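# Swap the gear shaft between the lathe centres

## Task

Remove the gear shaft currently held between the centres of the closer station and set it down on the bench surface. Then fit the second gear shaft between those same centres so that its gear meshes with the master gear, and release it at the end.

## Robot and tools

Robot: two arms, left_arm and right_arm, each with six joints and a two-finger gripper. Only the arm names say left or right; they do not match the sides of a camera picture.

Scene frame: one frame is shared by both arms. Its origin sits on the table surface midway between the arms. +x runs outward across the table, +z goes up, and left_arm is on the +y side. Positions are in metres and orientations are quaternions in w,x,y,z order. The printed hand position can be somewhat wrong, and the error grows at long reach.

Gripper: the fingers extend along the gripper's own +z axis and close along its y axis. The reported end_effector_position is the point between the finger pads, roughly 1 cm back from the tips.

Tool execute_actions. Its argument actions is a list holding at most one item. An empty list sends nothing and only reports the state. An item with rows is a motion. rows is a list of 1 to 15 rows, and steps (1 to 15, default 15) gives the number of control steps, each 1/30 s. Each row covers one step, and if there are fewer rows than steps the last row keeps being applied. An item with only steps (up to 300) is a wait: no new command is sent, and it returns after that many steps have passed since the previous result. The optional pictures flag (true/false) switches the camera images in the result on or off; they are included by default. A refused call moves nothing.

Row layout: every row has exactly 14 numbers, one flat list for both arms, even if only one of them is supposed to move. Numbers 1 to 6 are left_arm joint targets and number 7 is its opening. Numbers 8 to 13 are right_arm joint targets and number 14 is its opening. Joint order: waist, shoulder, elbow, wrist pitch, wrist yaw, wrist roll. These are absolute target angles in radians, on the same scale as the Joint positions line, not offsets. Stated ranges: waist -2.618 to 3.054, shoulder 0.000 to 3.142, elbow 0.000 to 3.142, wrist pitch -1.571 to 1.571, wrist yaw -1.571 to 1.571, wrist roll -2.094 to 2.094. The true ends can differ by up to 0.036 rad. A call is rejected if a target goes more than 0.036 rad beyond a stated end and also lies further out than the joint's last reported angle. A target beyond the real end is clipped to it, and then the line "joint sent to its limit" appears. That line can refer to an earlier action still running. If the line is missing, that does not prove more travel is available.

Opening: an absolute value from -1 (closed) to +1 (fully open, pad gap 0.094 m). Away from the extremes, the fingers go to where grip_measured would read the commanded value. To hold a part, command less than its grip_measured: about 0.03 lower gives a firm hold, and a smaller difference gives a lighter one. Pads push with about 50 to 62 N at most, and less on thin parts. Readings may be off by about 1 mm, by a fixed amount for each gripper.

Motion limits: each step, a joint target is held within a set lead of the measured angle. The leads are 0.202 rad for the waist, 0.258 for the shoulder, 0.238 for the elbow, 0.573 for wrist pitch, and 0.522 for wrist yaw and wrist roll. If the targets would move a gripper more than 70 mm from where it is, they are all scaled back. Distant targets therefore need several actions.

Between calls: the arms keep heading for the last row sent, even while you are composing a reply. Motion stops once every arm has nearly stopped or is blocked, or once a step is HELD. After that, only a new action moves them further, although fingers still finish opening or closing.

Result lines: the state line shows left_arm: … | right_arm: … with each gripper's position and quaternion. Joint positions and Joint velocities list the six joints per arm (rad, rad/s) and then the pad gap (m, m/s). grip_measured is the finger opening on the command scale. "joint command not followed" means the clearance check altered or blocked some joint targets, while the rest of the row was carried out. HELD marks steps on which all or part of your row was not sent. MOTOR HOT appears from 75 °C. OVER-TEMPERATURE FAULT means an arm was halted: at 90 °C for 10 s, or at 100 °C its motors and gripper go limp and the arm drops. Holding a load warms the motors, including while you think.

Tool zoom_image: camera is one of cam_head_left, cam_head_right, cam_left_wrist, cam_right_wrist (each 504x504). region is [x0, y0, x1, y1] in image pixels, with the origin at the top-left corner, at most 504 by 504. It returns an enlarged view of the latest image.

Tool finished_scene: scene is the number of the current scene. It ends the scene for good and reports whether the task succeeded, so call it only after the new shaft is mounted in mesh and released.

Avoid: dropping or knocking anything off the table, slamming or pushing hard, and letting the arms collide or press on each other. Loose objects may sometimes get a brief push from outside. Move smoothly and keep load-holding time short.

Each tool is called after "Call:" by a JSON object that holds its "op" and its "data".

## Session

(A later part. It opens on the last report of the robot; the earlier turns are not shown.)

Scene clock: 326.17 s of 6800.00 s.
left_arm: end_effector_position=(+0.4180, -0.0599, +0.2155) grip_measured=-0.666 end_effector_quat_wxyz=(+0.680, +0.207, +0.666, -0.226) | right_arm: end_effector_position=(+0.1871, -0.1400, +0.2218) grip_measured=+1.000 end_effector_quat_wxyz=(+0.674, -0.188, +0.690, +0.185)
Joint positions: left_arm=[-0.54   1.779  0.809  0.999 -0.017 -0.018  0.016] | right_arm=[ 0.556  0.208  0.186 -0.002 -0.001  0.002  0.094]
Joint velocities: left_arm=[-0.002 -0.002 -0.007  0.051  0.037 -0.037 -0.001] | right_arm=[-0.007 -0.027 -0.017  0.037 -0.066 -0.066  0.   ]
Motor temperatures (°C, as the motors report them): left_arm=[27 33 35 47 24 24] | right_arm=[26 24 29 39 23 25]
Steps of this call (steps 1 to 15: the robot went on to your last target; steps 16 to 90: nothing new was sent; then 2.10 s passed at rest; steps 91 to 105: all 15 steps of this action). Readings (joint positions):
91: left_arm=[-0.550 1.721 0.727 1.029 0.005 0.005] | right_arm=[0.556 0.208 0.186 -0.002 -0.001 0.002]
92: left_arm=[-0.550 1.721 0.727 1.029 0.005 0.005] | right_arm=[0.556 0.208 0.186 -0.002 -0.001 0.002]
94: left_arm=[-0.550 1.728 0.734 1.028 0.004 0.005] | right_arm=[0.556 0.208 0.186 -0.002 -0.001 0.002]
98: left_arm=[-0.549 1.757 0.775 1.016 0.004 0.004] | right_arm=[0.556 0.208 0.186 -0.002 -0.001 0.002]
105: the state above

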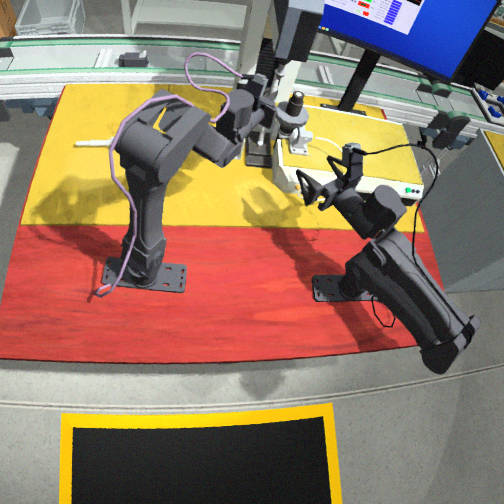

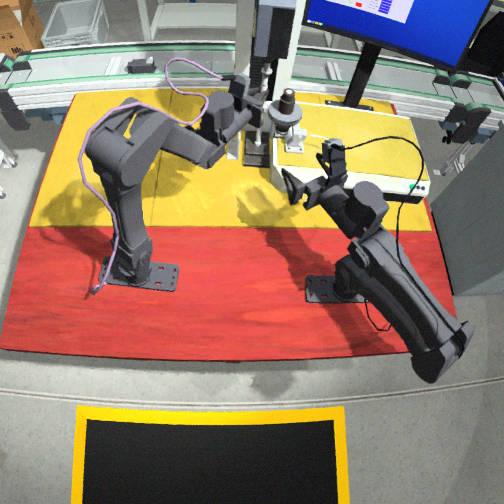

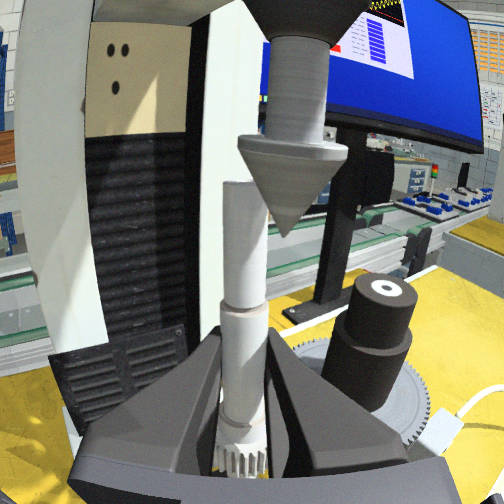

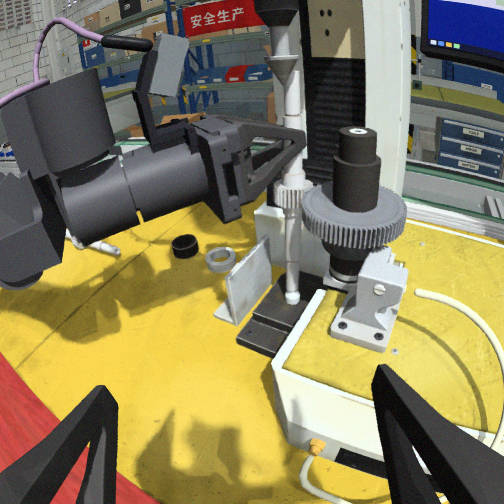

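Call:
{"op": "execute_actions", "data": {"actions": [{"rows":[[-0.525,1.78,0.81,0.98,-0.02,-0.04,-0.76,0.55,0.2,0.2,0,0,0,1],[-0.515,1.77,0.795,0.98,-0.02,-0.05,-0.76,0.55,0.2,0.2,0,0,0,1],[-0.515,1.76,0.78,0.98,-0.02,-0.06,-0.76,0.55,0.2,0.2,0,0,0,1],[-0.515,1.75,0.765,0.99,-0.02,-0.06,-0.76,0.55,0.2,0.2,0,0,0,1],[-0.515,1.74,0.75,0.99,-0.02,-0.06,-0.76,0.55,0.2,0.2,0,0,0,1],[-0.515,1.73,0.735,1,-0.02,-0.06,-0.76,0.55,0.2,0.2,0,0,0,1],[-0.515,1.72,0.72,1,-0.02,-0.06,-0.76,0.55,0.2,0.2,0,0,0,1],[-0.515,1.71,0.705,1.01,-0.02,-0.06,-0.76,0.55,0.2,0.2,0,0,0,1],[-0.515,1.7,0.69,1.01,-0.02,-0.06,-0.76,0.55,0.2,0.2,0,0,0,1],[-0.515,1.685,0.675,1.02,-0.02,-0.06,-0.76,0.55,0.2,0.2,0,0,0,1]]}], "pictures": false}}

Call:
{"op": "execute_actions", "data": {"actions": [{"rows":[[-0.53,1.685,0.675,1.02,0,-0.03,-0.76,0.55,0.2,0.2,0,0,0,1],[-0.545,1.69,0.68,1.02,0.02,0,-0.76,0.55,0.2,0.2,0,0,0,1],[-0.556,1.7,0.69,1.02,0.02,0.01,-0.76,0.55,0.2,0.2,0,0,0,1]]}]}}

Scene clock: 337.07 s of 6800.00 s.
left_arm: end_effector_position=(+0.4020, -0.0389, +0.2147) grip_measured=-0.666 end_effector_quat_wxyz=(+0.677, +0.185, +0.670, -0.240) | right_arm: end_effector_position=(+0.1871, -0.1400, +0.2218) grip_measured=+1.000 end_effector_quat_wxyz=(+0.674, -0.188, +0.690, +0.185)
Joint positions: left_arm=[-0.524  1.702  0.702  1.034 -0.014 -0.071  0.016] | right_arm=[ 0.556  0.208  0.186 -0.002 -0.001  0.002  0.094]
Joint velocities: left_arm=[-0.002 -0.012  0.002 -0.037  0.037  0.037 -0.001] | right_arm=[ 0.007 -0.027  0.017 -0.037 -0.007 -0.007  0.   ]
Motor temperatures (°C, as the motors report them): left_arm=[27 33 34 47 24 24] | right_arm=[26 24 29 39 23 25]
Steps of this call (steps 1 to 15: the robot went on to your last target; steps 16 to 90: nothing new was sent; then 7.40 s passed at rest; steps 91 to 105: all 15 steps of this action). Readings (joint positions):
91: left_arm=[-0.539 1.779 0.809 0.999 -0.018 -0.026] | right_arm=[0.556 0.208 0.186 -0.002 -0.001 0.002]
92: left_arm=[-0.535 1.779 0.809 0.999 -0.018 -0.034] | right_arm=[0.556 0.208 0.186 -0.002 -0.001 0.002]
94: left_arm=[-0.526 1.776 0.803 0.999 -0.017 -0.055] | right_arm=[0.556 0.208 0.186 -0.002 -0.001 0.002]
98: left_arm=[-0.524 1.742 0.758 1.012 -0.014 -0.069] | right_arm=[0.556 0.208 0.186 -0.002 -0.001 0.002]
105: the state above

Scene clock: 337.57 s of 6800.00 s.
left_arm: end_effector_position=(+0.3935, -0.0506, +0.2152) grip_measured=-0.666 end_effector_quat_wxyz=(+0.682, +0.223, +0.658, -0.229) | right_arm: end_effector_position=(+0.1871, -0.1400, +0.2218) grip_measured=+1.000 end_effector_quat_wxyz=(+0.674, -0.188, +0.690, +0.185)
Joint positions: left_arm=[-0.548  1.702  0.702  1.036  0.004  0.003  0.016] | right_arm=[ 0.556  0.208  0.186 -0.002 -0.001  0.002  0.094]
Joint velocities: left_arm=[-0.002  0.007 -0.007 -0.066  0.007  0.007 -0.   ] | right_arm=[ 0.007  0.007 -0.002  0.066 -0.037 -0.022  0.   ]
Motor temperatures (°C, as the motors report them): left_arm=[27 34 34 47 24 24] | right_arm=[26 24 29 39 23 25]
Steps of this call (steps 1 to 15: all 15 steps of this action). Readings (joint positions):
1: left_arm=[-0.524 1.702 0.702 1.034 -0.012 -0.069] | right_arm=[0.556 0.208 0.186 -0.002 -0.001 0.002]
2: left_arm=[-0.526 1.702 0.702 1.034 -0.009 -0.062] | right_arm=[0.556 0.208 0.186 -0.002 -0.001 0.002]
4: left_arm=[-0.537 1.702 0.702 1.035 -0.006 -0.040] | right_arm=[0.556 0.208 0.186 -0.002 -0.001 0.002]
8: left_arm=[-0.548 1.702 0.702 1.036 -0.002 -0.007] | right_arm=[0.556 0.208 0.186 -0.002 -0.001 0.002]
15: the state above

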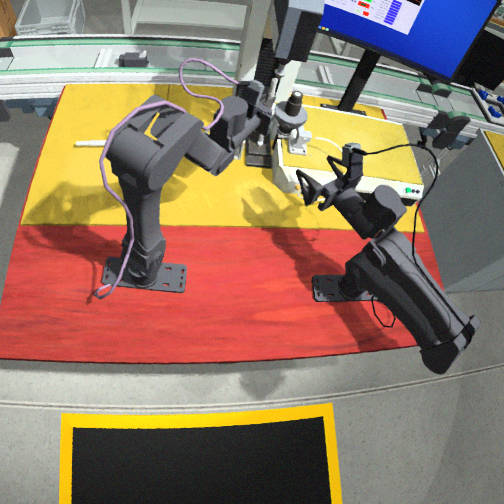

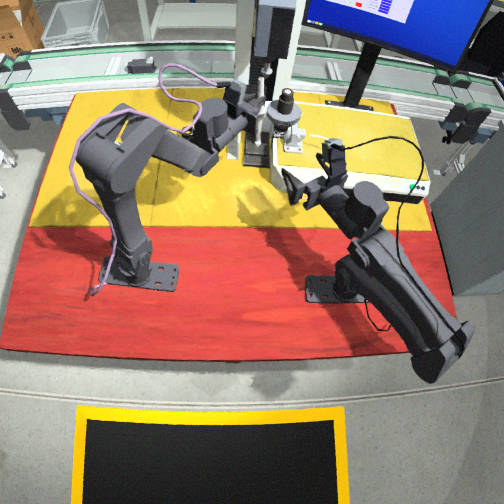

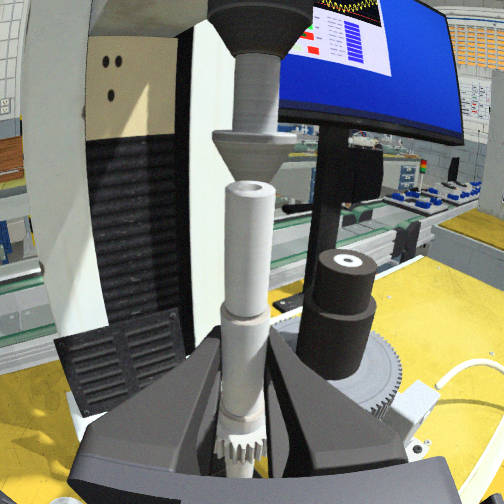

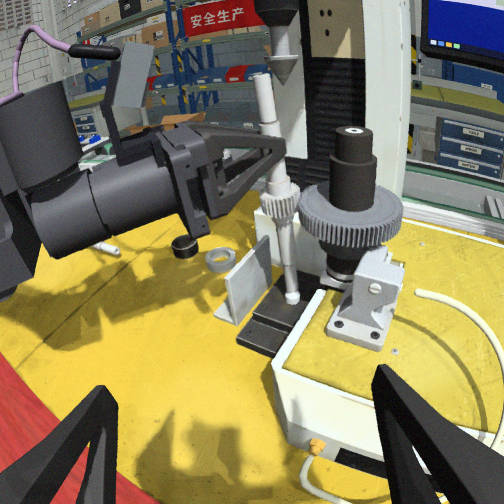

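Call:
{"op": "execute_actions", "data": {"actions": [{"rows":[[-0.558,1.72,0.73,1.01,0.02,0.01,-0.76,0.55,0.2,0.2,0,0,0,1],[-0.558,1.725,0.74,1.01,0.02,0.01,-0.76,0.55,0.2,0.2,0,0,0,1],[-0.558,1.73,0.75,1.0,0.02,0.01,-0.76,0.55,0.2,0.2,0,0,0,1],[-0.558,1.74,0.765,1.0,0.02,0.01,-0.76,0.55,0.2,0.2,0,0,0,1],[-0.556,1.75,0.78,0.99,0.02,0.01,-0.76,0.55,0.2,0.2,0,0,0,1],[-0.555,1.76,0.79,0.98,0.02,0.01,-0.76,0.55,0.2,0.2,0,0,0,1],[-0.555,1.77,0.805,0.97,0.02,0.01,-0.76,0.55,0.2,0.2,0,0,0,1]]}]}}

Scene clock: 344.07 s of 6800.00 s.
left_arm: end_effector_position=(+0.3973, -0.0550, +0.2157) grip_measured=-0.666 end_effector_quat_wxyz=(+0.683, +0.226, +0.656, -0.229) | right_arm: end_effector_position=(+0.1871, -0.1400, +0.2218) grip_measured=+1.000 end_effector_quat_wxyz=(+0.674, -0.188, +0.690, +0.185)
Joint positions: left_arm=[-0.548  1.721  0.725  1.032  0.008  0.009  0.016] | right_arm=[ 0.556  0.208  0.186 -0.002 -0.001  0.002  0.094]
Joint velocities: left_arm=[ 0.002  0.007  0.002 -0.007  0.051  0.022 -0.   ] | right_arm=[-0.007  0.002 -0.022 -0.007 -0.022 -0.051  0.   ]
Motor temperatures (°C, as the motors report them): left_arm=[27 34 34 47 24 24] | right_arm=[26 24 29 39 23 25]
Steps of this call (steps 1 to 15: the robot went on to your last target; steps 16 to 90: nothing new was sent; then 3.00 s passed at rest; steps 91 to 105: all 15 steps of this action). Readings (joint positions):
91: left_arm=[-0.548 1.702 0.702 1.036 0.006 0.005] | right_arm=[0.556 0.208 0.186 -0.002 -0.001 0.002]
92: left_arm=[-0.548 1.703 0.704 1.036 0.006 0.005] | right_arm=[0.556 0.208 0.186 -0.002 -0.001 0.002]
94: left_arm=[-0.548 1.713 0.716 1.033 0.006 0.006] | right_arm=[0.556 0.208 0.186 -0.002 -0.001 0.002]
98: left_arm=[-0.548 1.720 0.724 1.032 0.008 0.008] | right_arm=[0.556 0.208 0.186 -0.002 -0.001 0.002]
105: the state above

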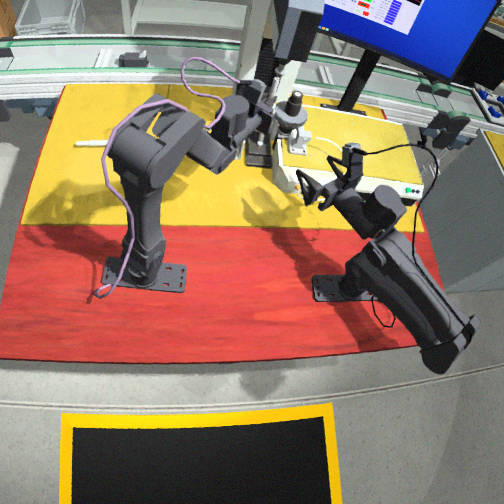

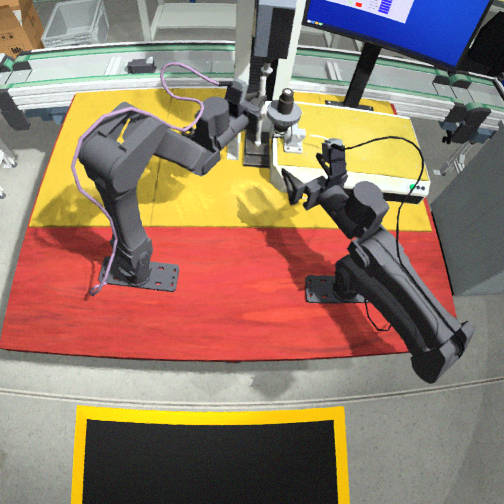

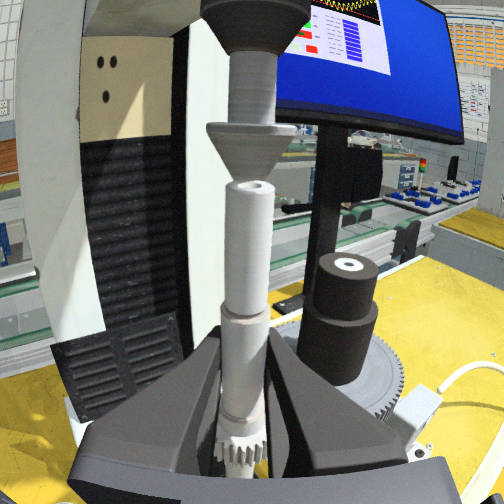

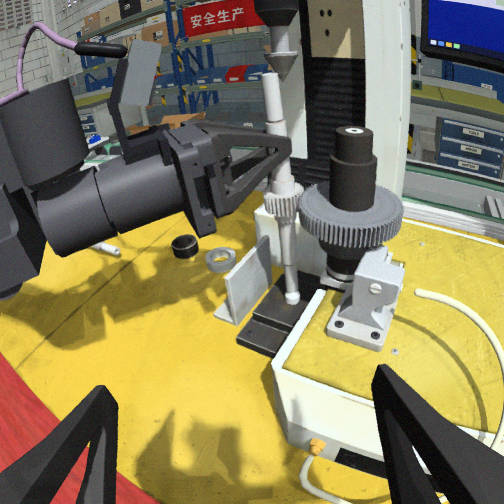

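Call:
{"op": "execute_actions", "data": {"actions": [{"rows":[[-0.548,1.775,0.815,0.97,0.01,0,-0.76,0.55,0.2,0.2,0,0,0,1],[-0.548,1.78,0.82,0.97,0.01,0,-0.76,0.55,0.2,0.2,0,0,0,1],[-0.548,1.785,0.825,0.97,0.01,0,-0.76,0.55,0.2,0.2,0,0,0,1],[-0.548,1.79,0.83,0.97,0.01,0,-0.76,0.55,0.2,0.2,0,0,0,1],[-0.548,1.795,0.84,0.97,0.01,0,-0.76,0.55,0.2,0.2,0,0,0,1],[-0.548,1.765,0.795,0.98,0.01,0,-0.76,0.55,0.2,0.2,0,0,0,1]]}]}}

Scene clock: 348.13 s of 6800.00 s.
left_arm: end_effector_position=(+0.4053, -0.0575, +0.2156) grip_measured=-0.666 end_effector_quat_wxyz=(+0.681, +0.220, +0.660, -0.227) | right_arm: end_effector_position=(+0.1871, -0.1400, +0.2218) grip_measured=+1.000 end_effector_quat_wxyz=(+0.674, -0.188, +0.690, +0.185)
Joint positions: left_arm=[-0.546  1.744  0.759  1.016 -0.002  0.001  0.016] | right_arm=[ 0.556  0.208  0.186 -0.002 -0.001  0.002  0.094]
Joint velocities: left_arm=[-0.002  0.002  0.007  0.007  0.022 -0.037  0.001] | right_arm=[ 0.002 -0.007 -0.002  0.007  0.007  0.007  0.   ]
Motor temperatures (°C, as the motors report them): left_arm=[27 33 35 46 24 24] | right_arm=[26 24 29 39 23 25]
Steps of this call (steps 1 to 15: the robot went on to your last target; steps 16 to 90: nothing new was sent; then 0.57 s passed at rest; steps 91 to 105: all 15 steps of this action). Readings (joint positions):
91: left_arm=[-0.548 1.721 0.725 1.032 0.008 0.009] | right_arm=[0.556 0.208 0.186 -0.002 -0.001 0.002]
92: left_arm=[-0.548 1.722 0.727 1.032 0.007 0.008] | right_arm=[0.556 0.208 0.186 -0.002 -0.001 0.002]
94: left_arm=[-0.548 1.729 0.735 1.032 0.007 0.008] | right_arm=[0.556 0.208 0.186 -0.002 -0.001 0.002]
98: left_arm=[-0.547 1.742 0.756 1.021 -0.001 0.004] | right_arm=[0.556 0.208 0.186 -0.002 -0.001 0.002]
105: the state above

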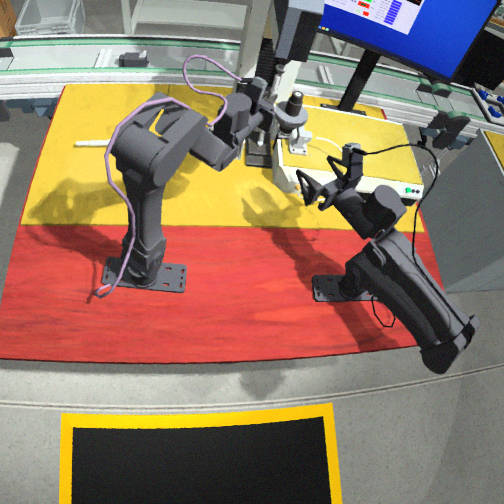

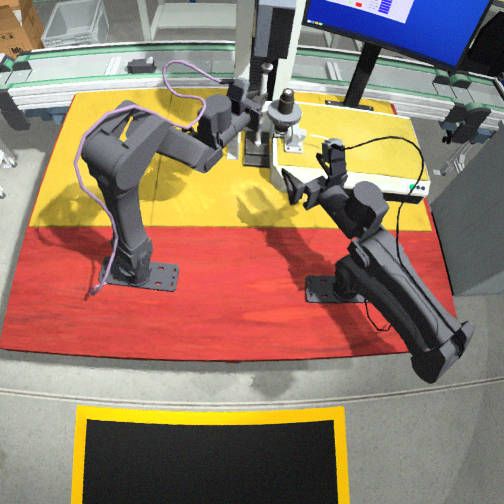

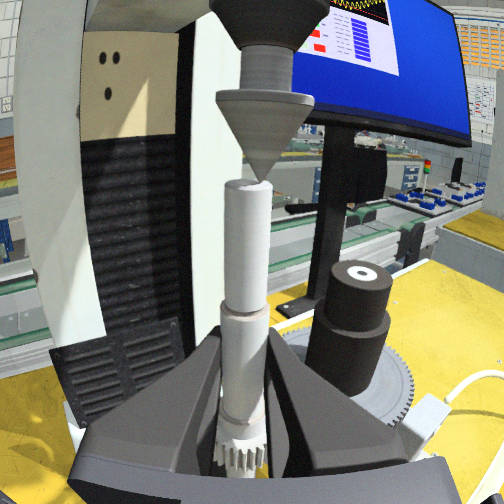

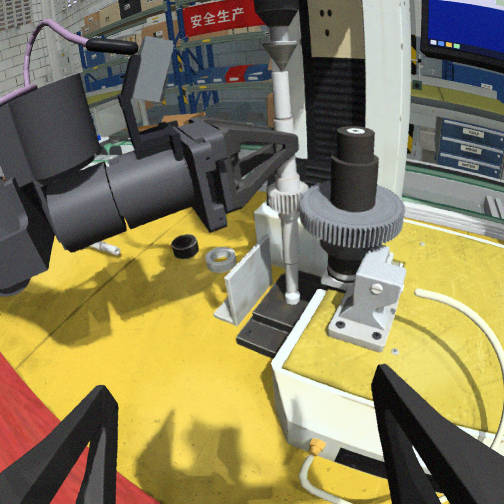

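Tip is on the rim; shift right.

Call:
{"op": "execute_actions", "data": {"actions": [{"rows":[[-0.556,1.755,0.78,1,0.03,0.02,-0.76,0.55,0.2,0.2,0,0,0,1],[-0.562,1.755,0.78,1,0.05,0.02,-0.76,0.55,0.2,0.2,0,0,0,1],[-0.568,1.755,0.78,1,0.07,0.03,-0.76,0.55,0.2,0.2,0,0,0,1],[-0.574,1.755,0.78,1,0.09,0.03,-0.76,0.55,0.2,0.2,0,0,0,1]]}]}}

Scene clock: 351.70 s of 6800.00 s.
left_arm: end_effector_position=(+0.4036, -0.0603, +0.2158) grip_measured=-0.666 end_effector_quat_wxyz=(+0.681, +0.229, +0.657, -0.227) | right_arm: end_effector_position=(+0.1871, -0.1400, +0.2218) grip_measured=+1.000 end_effector_quat_wxyz=(+0.674, -0.188, +0.690, +0.185)
Joint positions: left_arm=[-0.549  1.744  0.761  1.015  0.01   0.013  0.016] | right_arm=[ 0.556  0.208  0.186 -0.002 -0.001  0.002  0.094]
Joint velocities: left_arm=[ 0.007 -0.007 -0.012 -0.007  0.037 -0.051  0.   ] | right_arm=[-0.007 -0.012 -0.007  0.022  0.007 -0.022  0.   ]
Motor temperatures (°C, as the motors report them): left_arm=[27 33 35 46 24 24] | right_arm=[26 24 29 39 23 25]
Steps of this call (steps 1 to 15: the robot went on to your last target; steps 16 to 90: nothing new was sent; then 0.07 s passed at rest; steps 91 to 105: all 15 steps of this action). Readings (joint positions):
91: left_arm=[-0.546 1.744 0.759 1.016 -0.002 0.001] | right_arm=[0.556 0.208 0.186 -0.002 -0.001 0.002]
92: left_arm=[-0.546 1.744 0.759 1.016 -0.001 0.001] | right_arm=[0.556 0.208 0.186 -0.002 -0.001 0.002]
94: left_arm=[-0.546 1.744 0.759 1.016 0.002 0.003] | right_arm=[0.556 0.208 0.186 -0.002 -0.001 0.002]
98: left_arm=[-0.549 1.744 0.761 1.015 0.010 0.012] | right_arm=[0.556 0.208 0.186 -0.002 -0.001 0.002]
105: the state above

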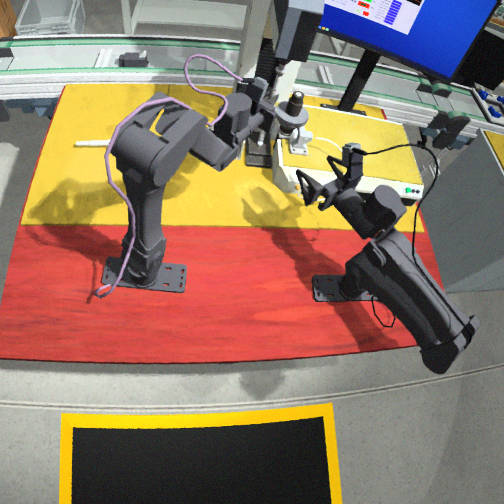

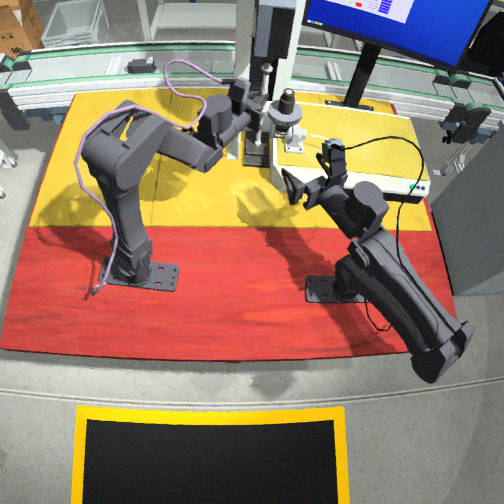

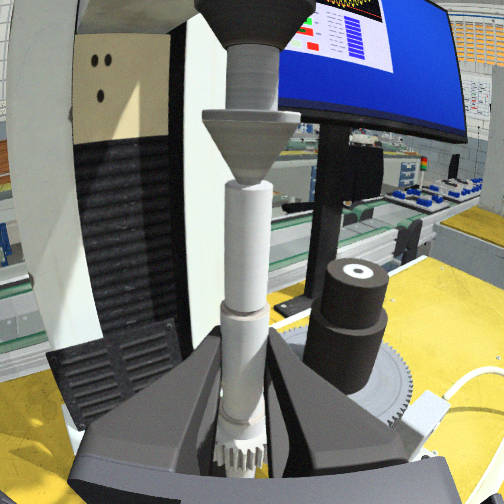

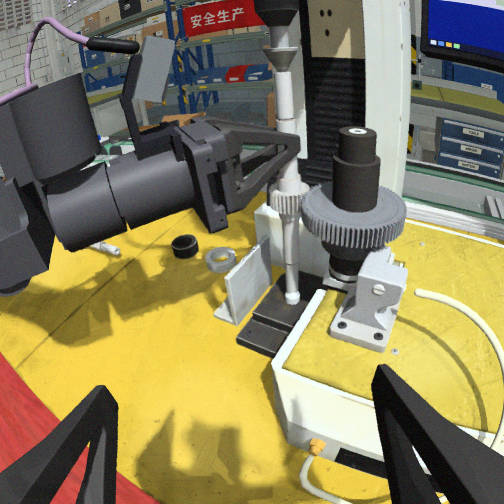

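Seated.

Call:
{"op": "execute_actions", "data": {"actions": [{"rows":[[-0.548,1.744,0.77,1.015,0.01,0.01,-0.7,0.55,0.2,0.2,0,0,0,1],[-0.548,1.744,0.77,1.015,0.01,0.01,-0.2,0.55,0.2,0.2,0,0,0,1]],"steps":8}], "pictures": false}}

Call:
{"op": "execute_actions", "data": {"actions": [{"rows":[[-0.548,1.7,0.73,1.015,0.01,0.01,-0.2,0.55,0.2,0.2,0,0,0,1],[-0.548,1.65,0.69,1.015,0.01,0.01,-0.2,0.55,0.2,0.2,0,0,0,1],[-0.548,1.6,0.64,1.015,0.01,0.01,-0.2,0.55,0.2,0.2,0,0,0,1],[-0.548,1.5,0.55,1,0.01,0.01,0.2,0.55,0.2,0.2,0,0,0,1]]}]}}

Call:
{"op": "zoom_image", "data": {"camera": "cam_left_wrist", "region": [190, 280, 340, 430]}}

Scene clock: 356.90 s of 6800.00 s.
left_arm: end_effector_position=(+0.4042, -0.0595, +0.2158) grip_measured=-0.202 end_effector_quat_wxyz=(+0.682, +0.228, +0.657, -0.226) | right_arm: end_effector_position=(+0.1871, -0.1400, +0.2218) grip_measured=+1.000 end_effector_quat_wxyz=(+0.674, -0.188, +0.690, +0.185)
Joint positions: left_arm=[-0.548  1.744  0.761  1.015  0.007  0.013  0.037] | right_arm=[ 0.556  0.208  0.186 -0.002 -0.001  0.002  0.094]
Joint velocities: left_arm=[-0.007  0.002  0.012 -0.007 -0.037  0.037  0.001] | right_arm=[ 0.007  0.002  0.007 -0.007 -0.007 -0.051  0.   ]
Motor temperatures (°C, as the motors report them): left_arm=[27 33 34 46 24 24] | right_arm=[26 24 29 39 23 25]
Steps of this call (steps 1 to 15: the robot went on to your last target; steps 16 to 90: nothing new was sent; then 1.93 s passed at rest; steps 91 to 98: all 8 steps of this action). Readings (joint positions):
91: left_arm=[-0.548 1.744 0.761 1.015 0.007 0.013] | right_arm=[0.556 0.208 0.186 -0.002 -0.001 0.002]
92: left_arm=[-0.548 1.744 0.761 1.015 0.007 0.013] | right_arm=[0.556 0.208 0.186 -0.002 -0.001 0.002]
94: left_arm=[-0.548 1.744 0.761 1.015 0.007 0.013] | right_arm=[0.556 0.208 0.186 -0.002 -0.001 0.002]
98: the state above

Scene clock: 357.40 s of 6800.00 s.
left_arm: end_effector_position=(+0.3598, -0.0260, +0.2408) grip_measured=+0.198 end_effector_quat_wxyz=(+0.698, +0.222, +0.640, -0.232) | right_arm: end_effector_position=(+0.1871, -0.1400, +0.2218) grip_measured=+1.000 end_effector_quat_wxyz=(+0.674, -0.188, +0.690, +0.185)
Joint positions: left_arm=[-0.548  1.506  0.57   1.018  0.007  0.013  0.056] | right_arm=[ 0.556  0.208  0.186 -0.002 -0.001  0.002  0.094]
Joint velocities: left_arm=[ 0.007  0.027 -0.012 -0.051 -0.051 -0.007  0.   ] | right_arm=[ 0.007 -0.012  0.002  0.022 -0.007  0.022  0.   ]
Motor temperatures (°C, as the motors report them): left_arm=[27 33 34 46 24 24] | right_arm=[26 24 29 39 23 25]
Steps of this call (steps 1 to 15: all 15 steps of this action). Readings (joint positions):
1: left_arm=[-0.548 1.742 0.760 1.015 0.007 0.013] | right_arm=[0.556 0.208 0.186 -0.002 -0.001 0.002]
2: left_arm=[-0.548 1.730 0.750 1.015 0.007 0.013] | right_arm=[0.556 0.208 0.186 -0.002 -0.001 0.002]
4: left_arm=[-0.548 1.657 0.680 1.013 0.007 0.013] | right_arm=[0.556 0.208 0.186 -0.002 -0.001 0.002]
8: left_arm=[-0.548 1.509 0.570 1.015 0.007 0.013] | right_arm=[0.556 0.208 0.186 -0.002 -0.001 0.002]
15: the state above

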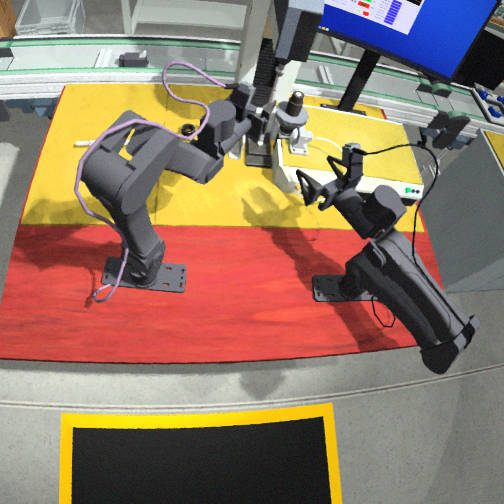

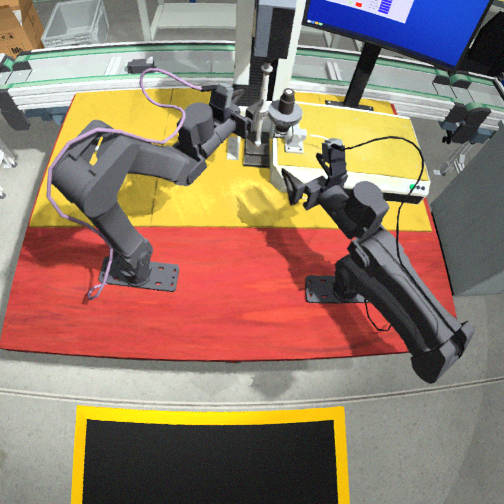

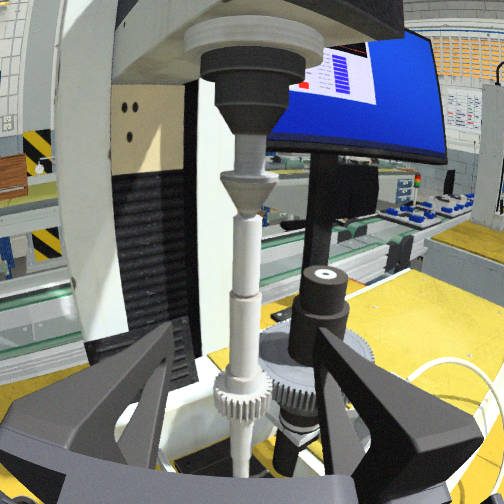

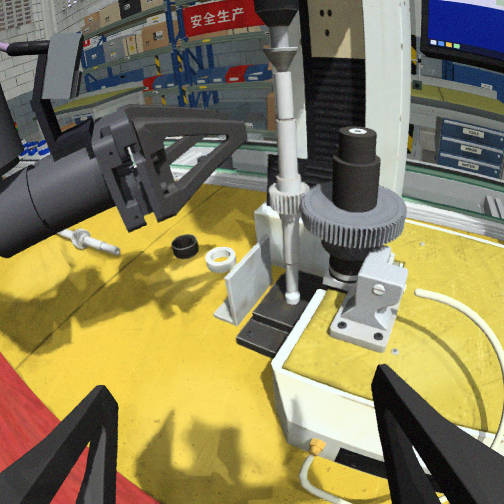

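Region (190, 280, 340, 430) of cam_left_wrist's 504x504 image, scaled by 3.360, with more detail than that image has.

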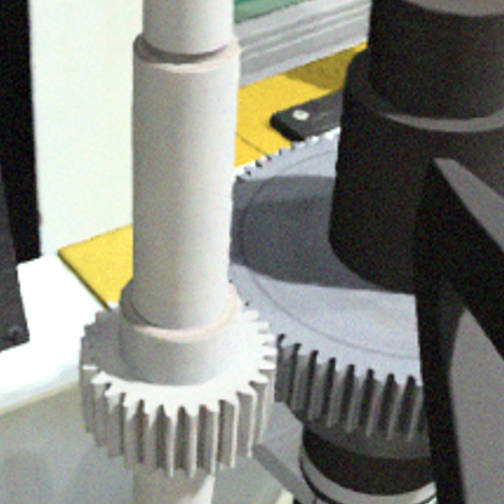

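Call:
{"op": "finished_scene", "data": {"scene": 1}}

The scene is finished: the task was done.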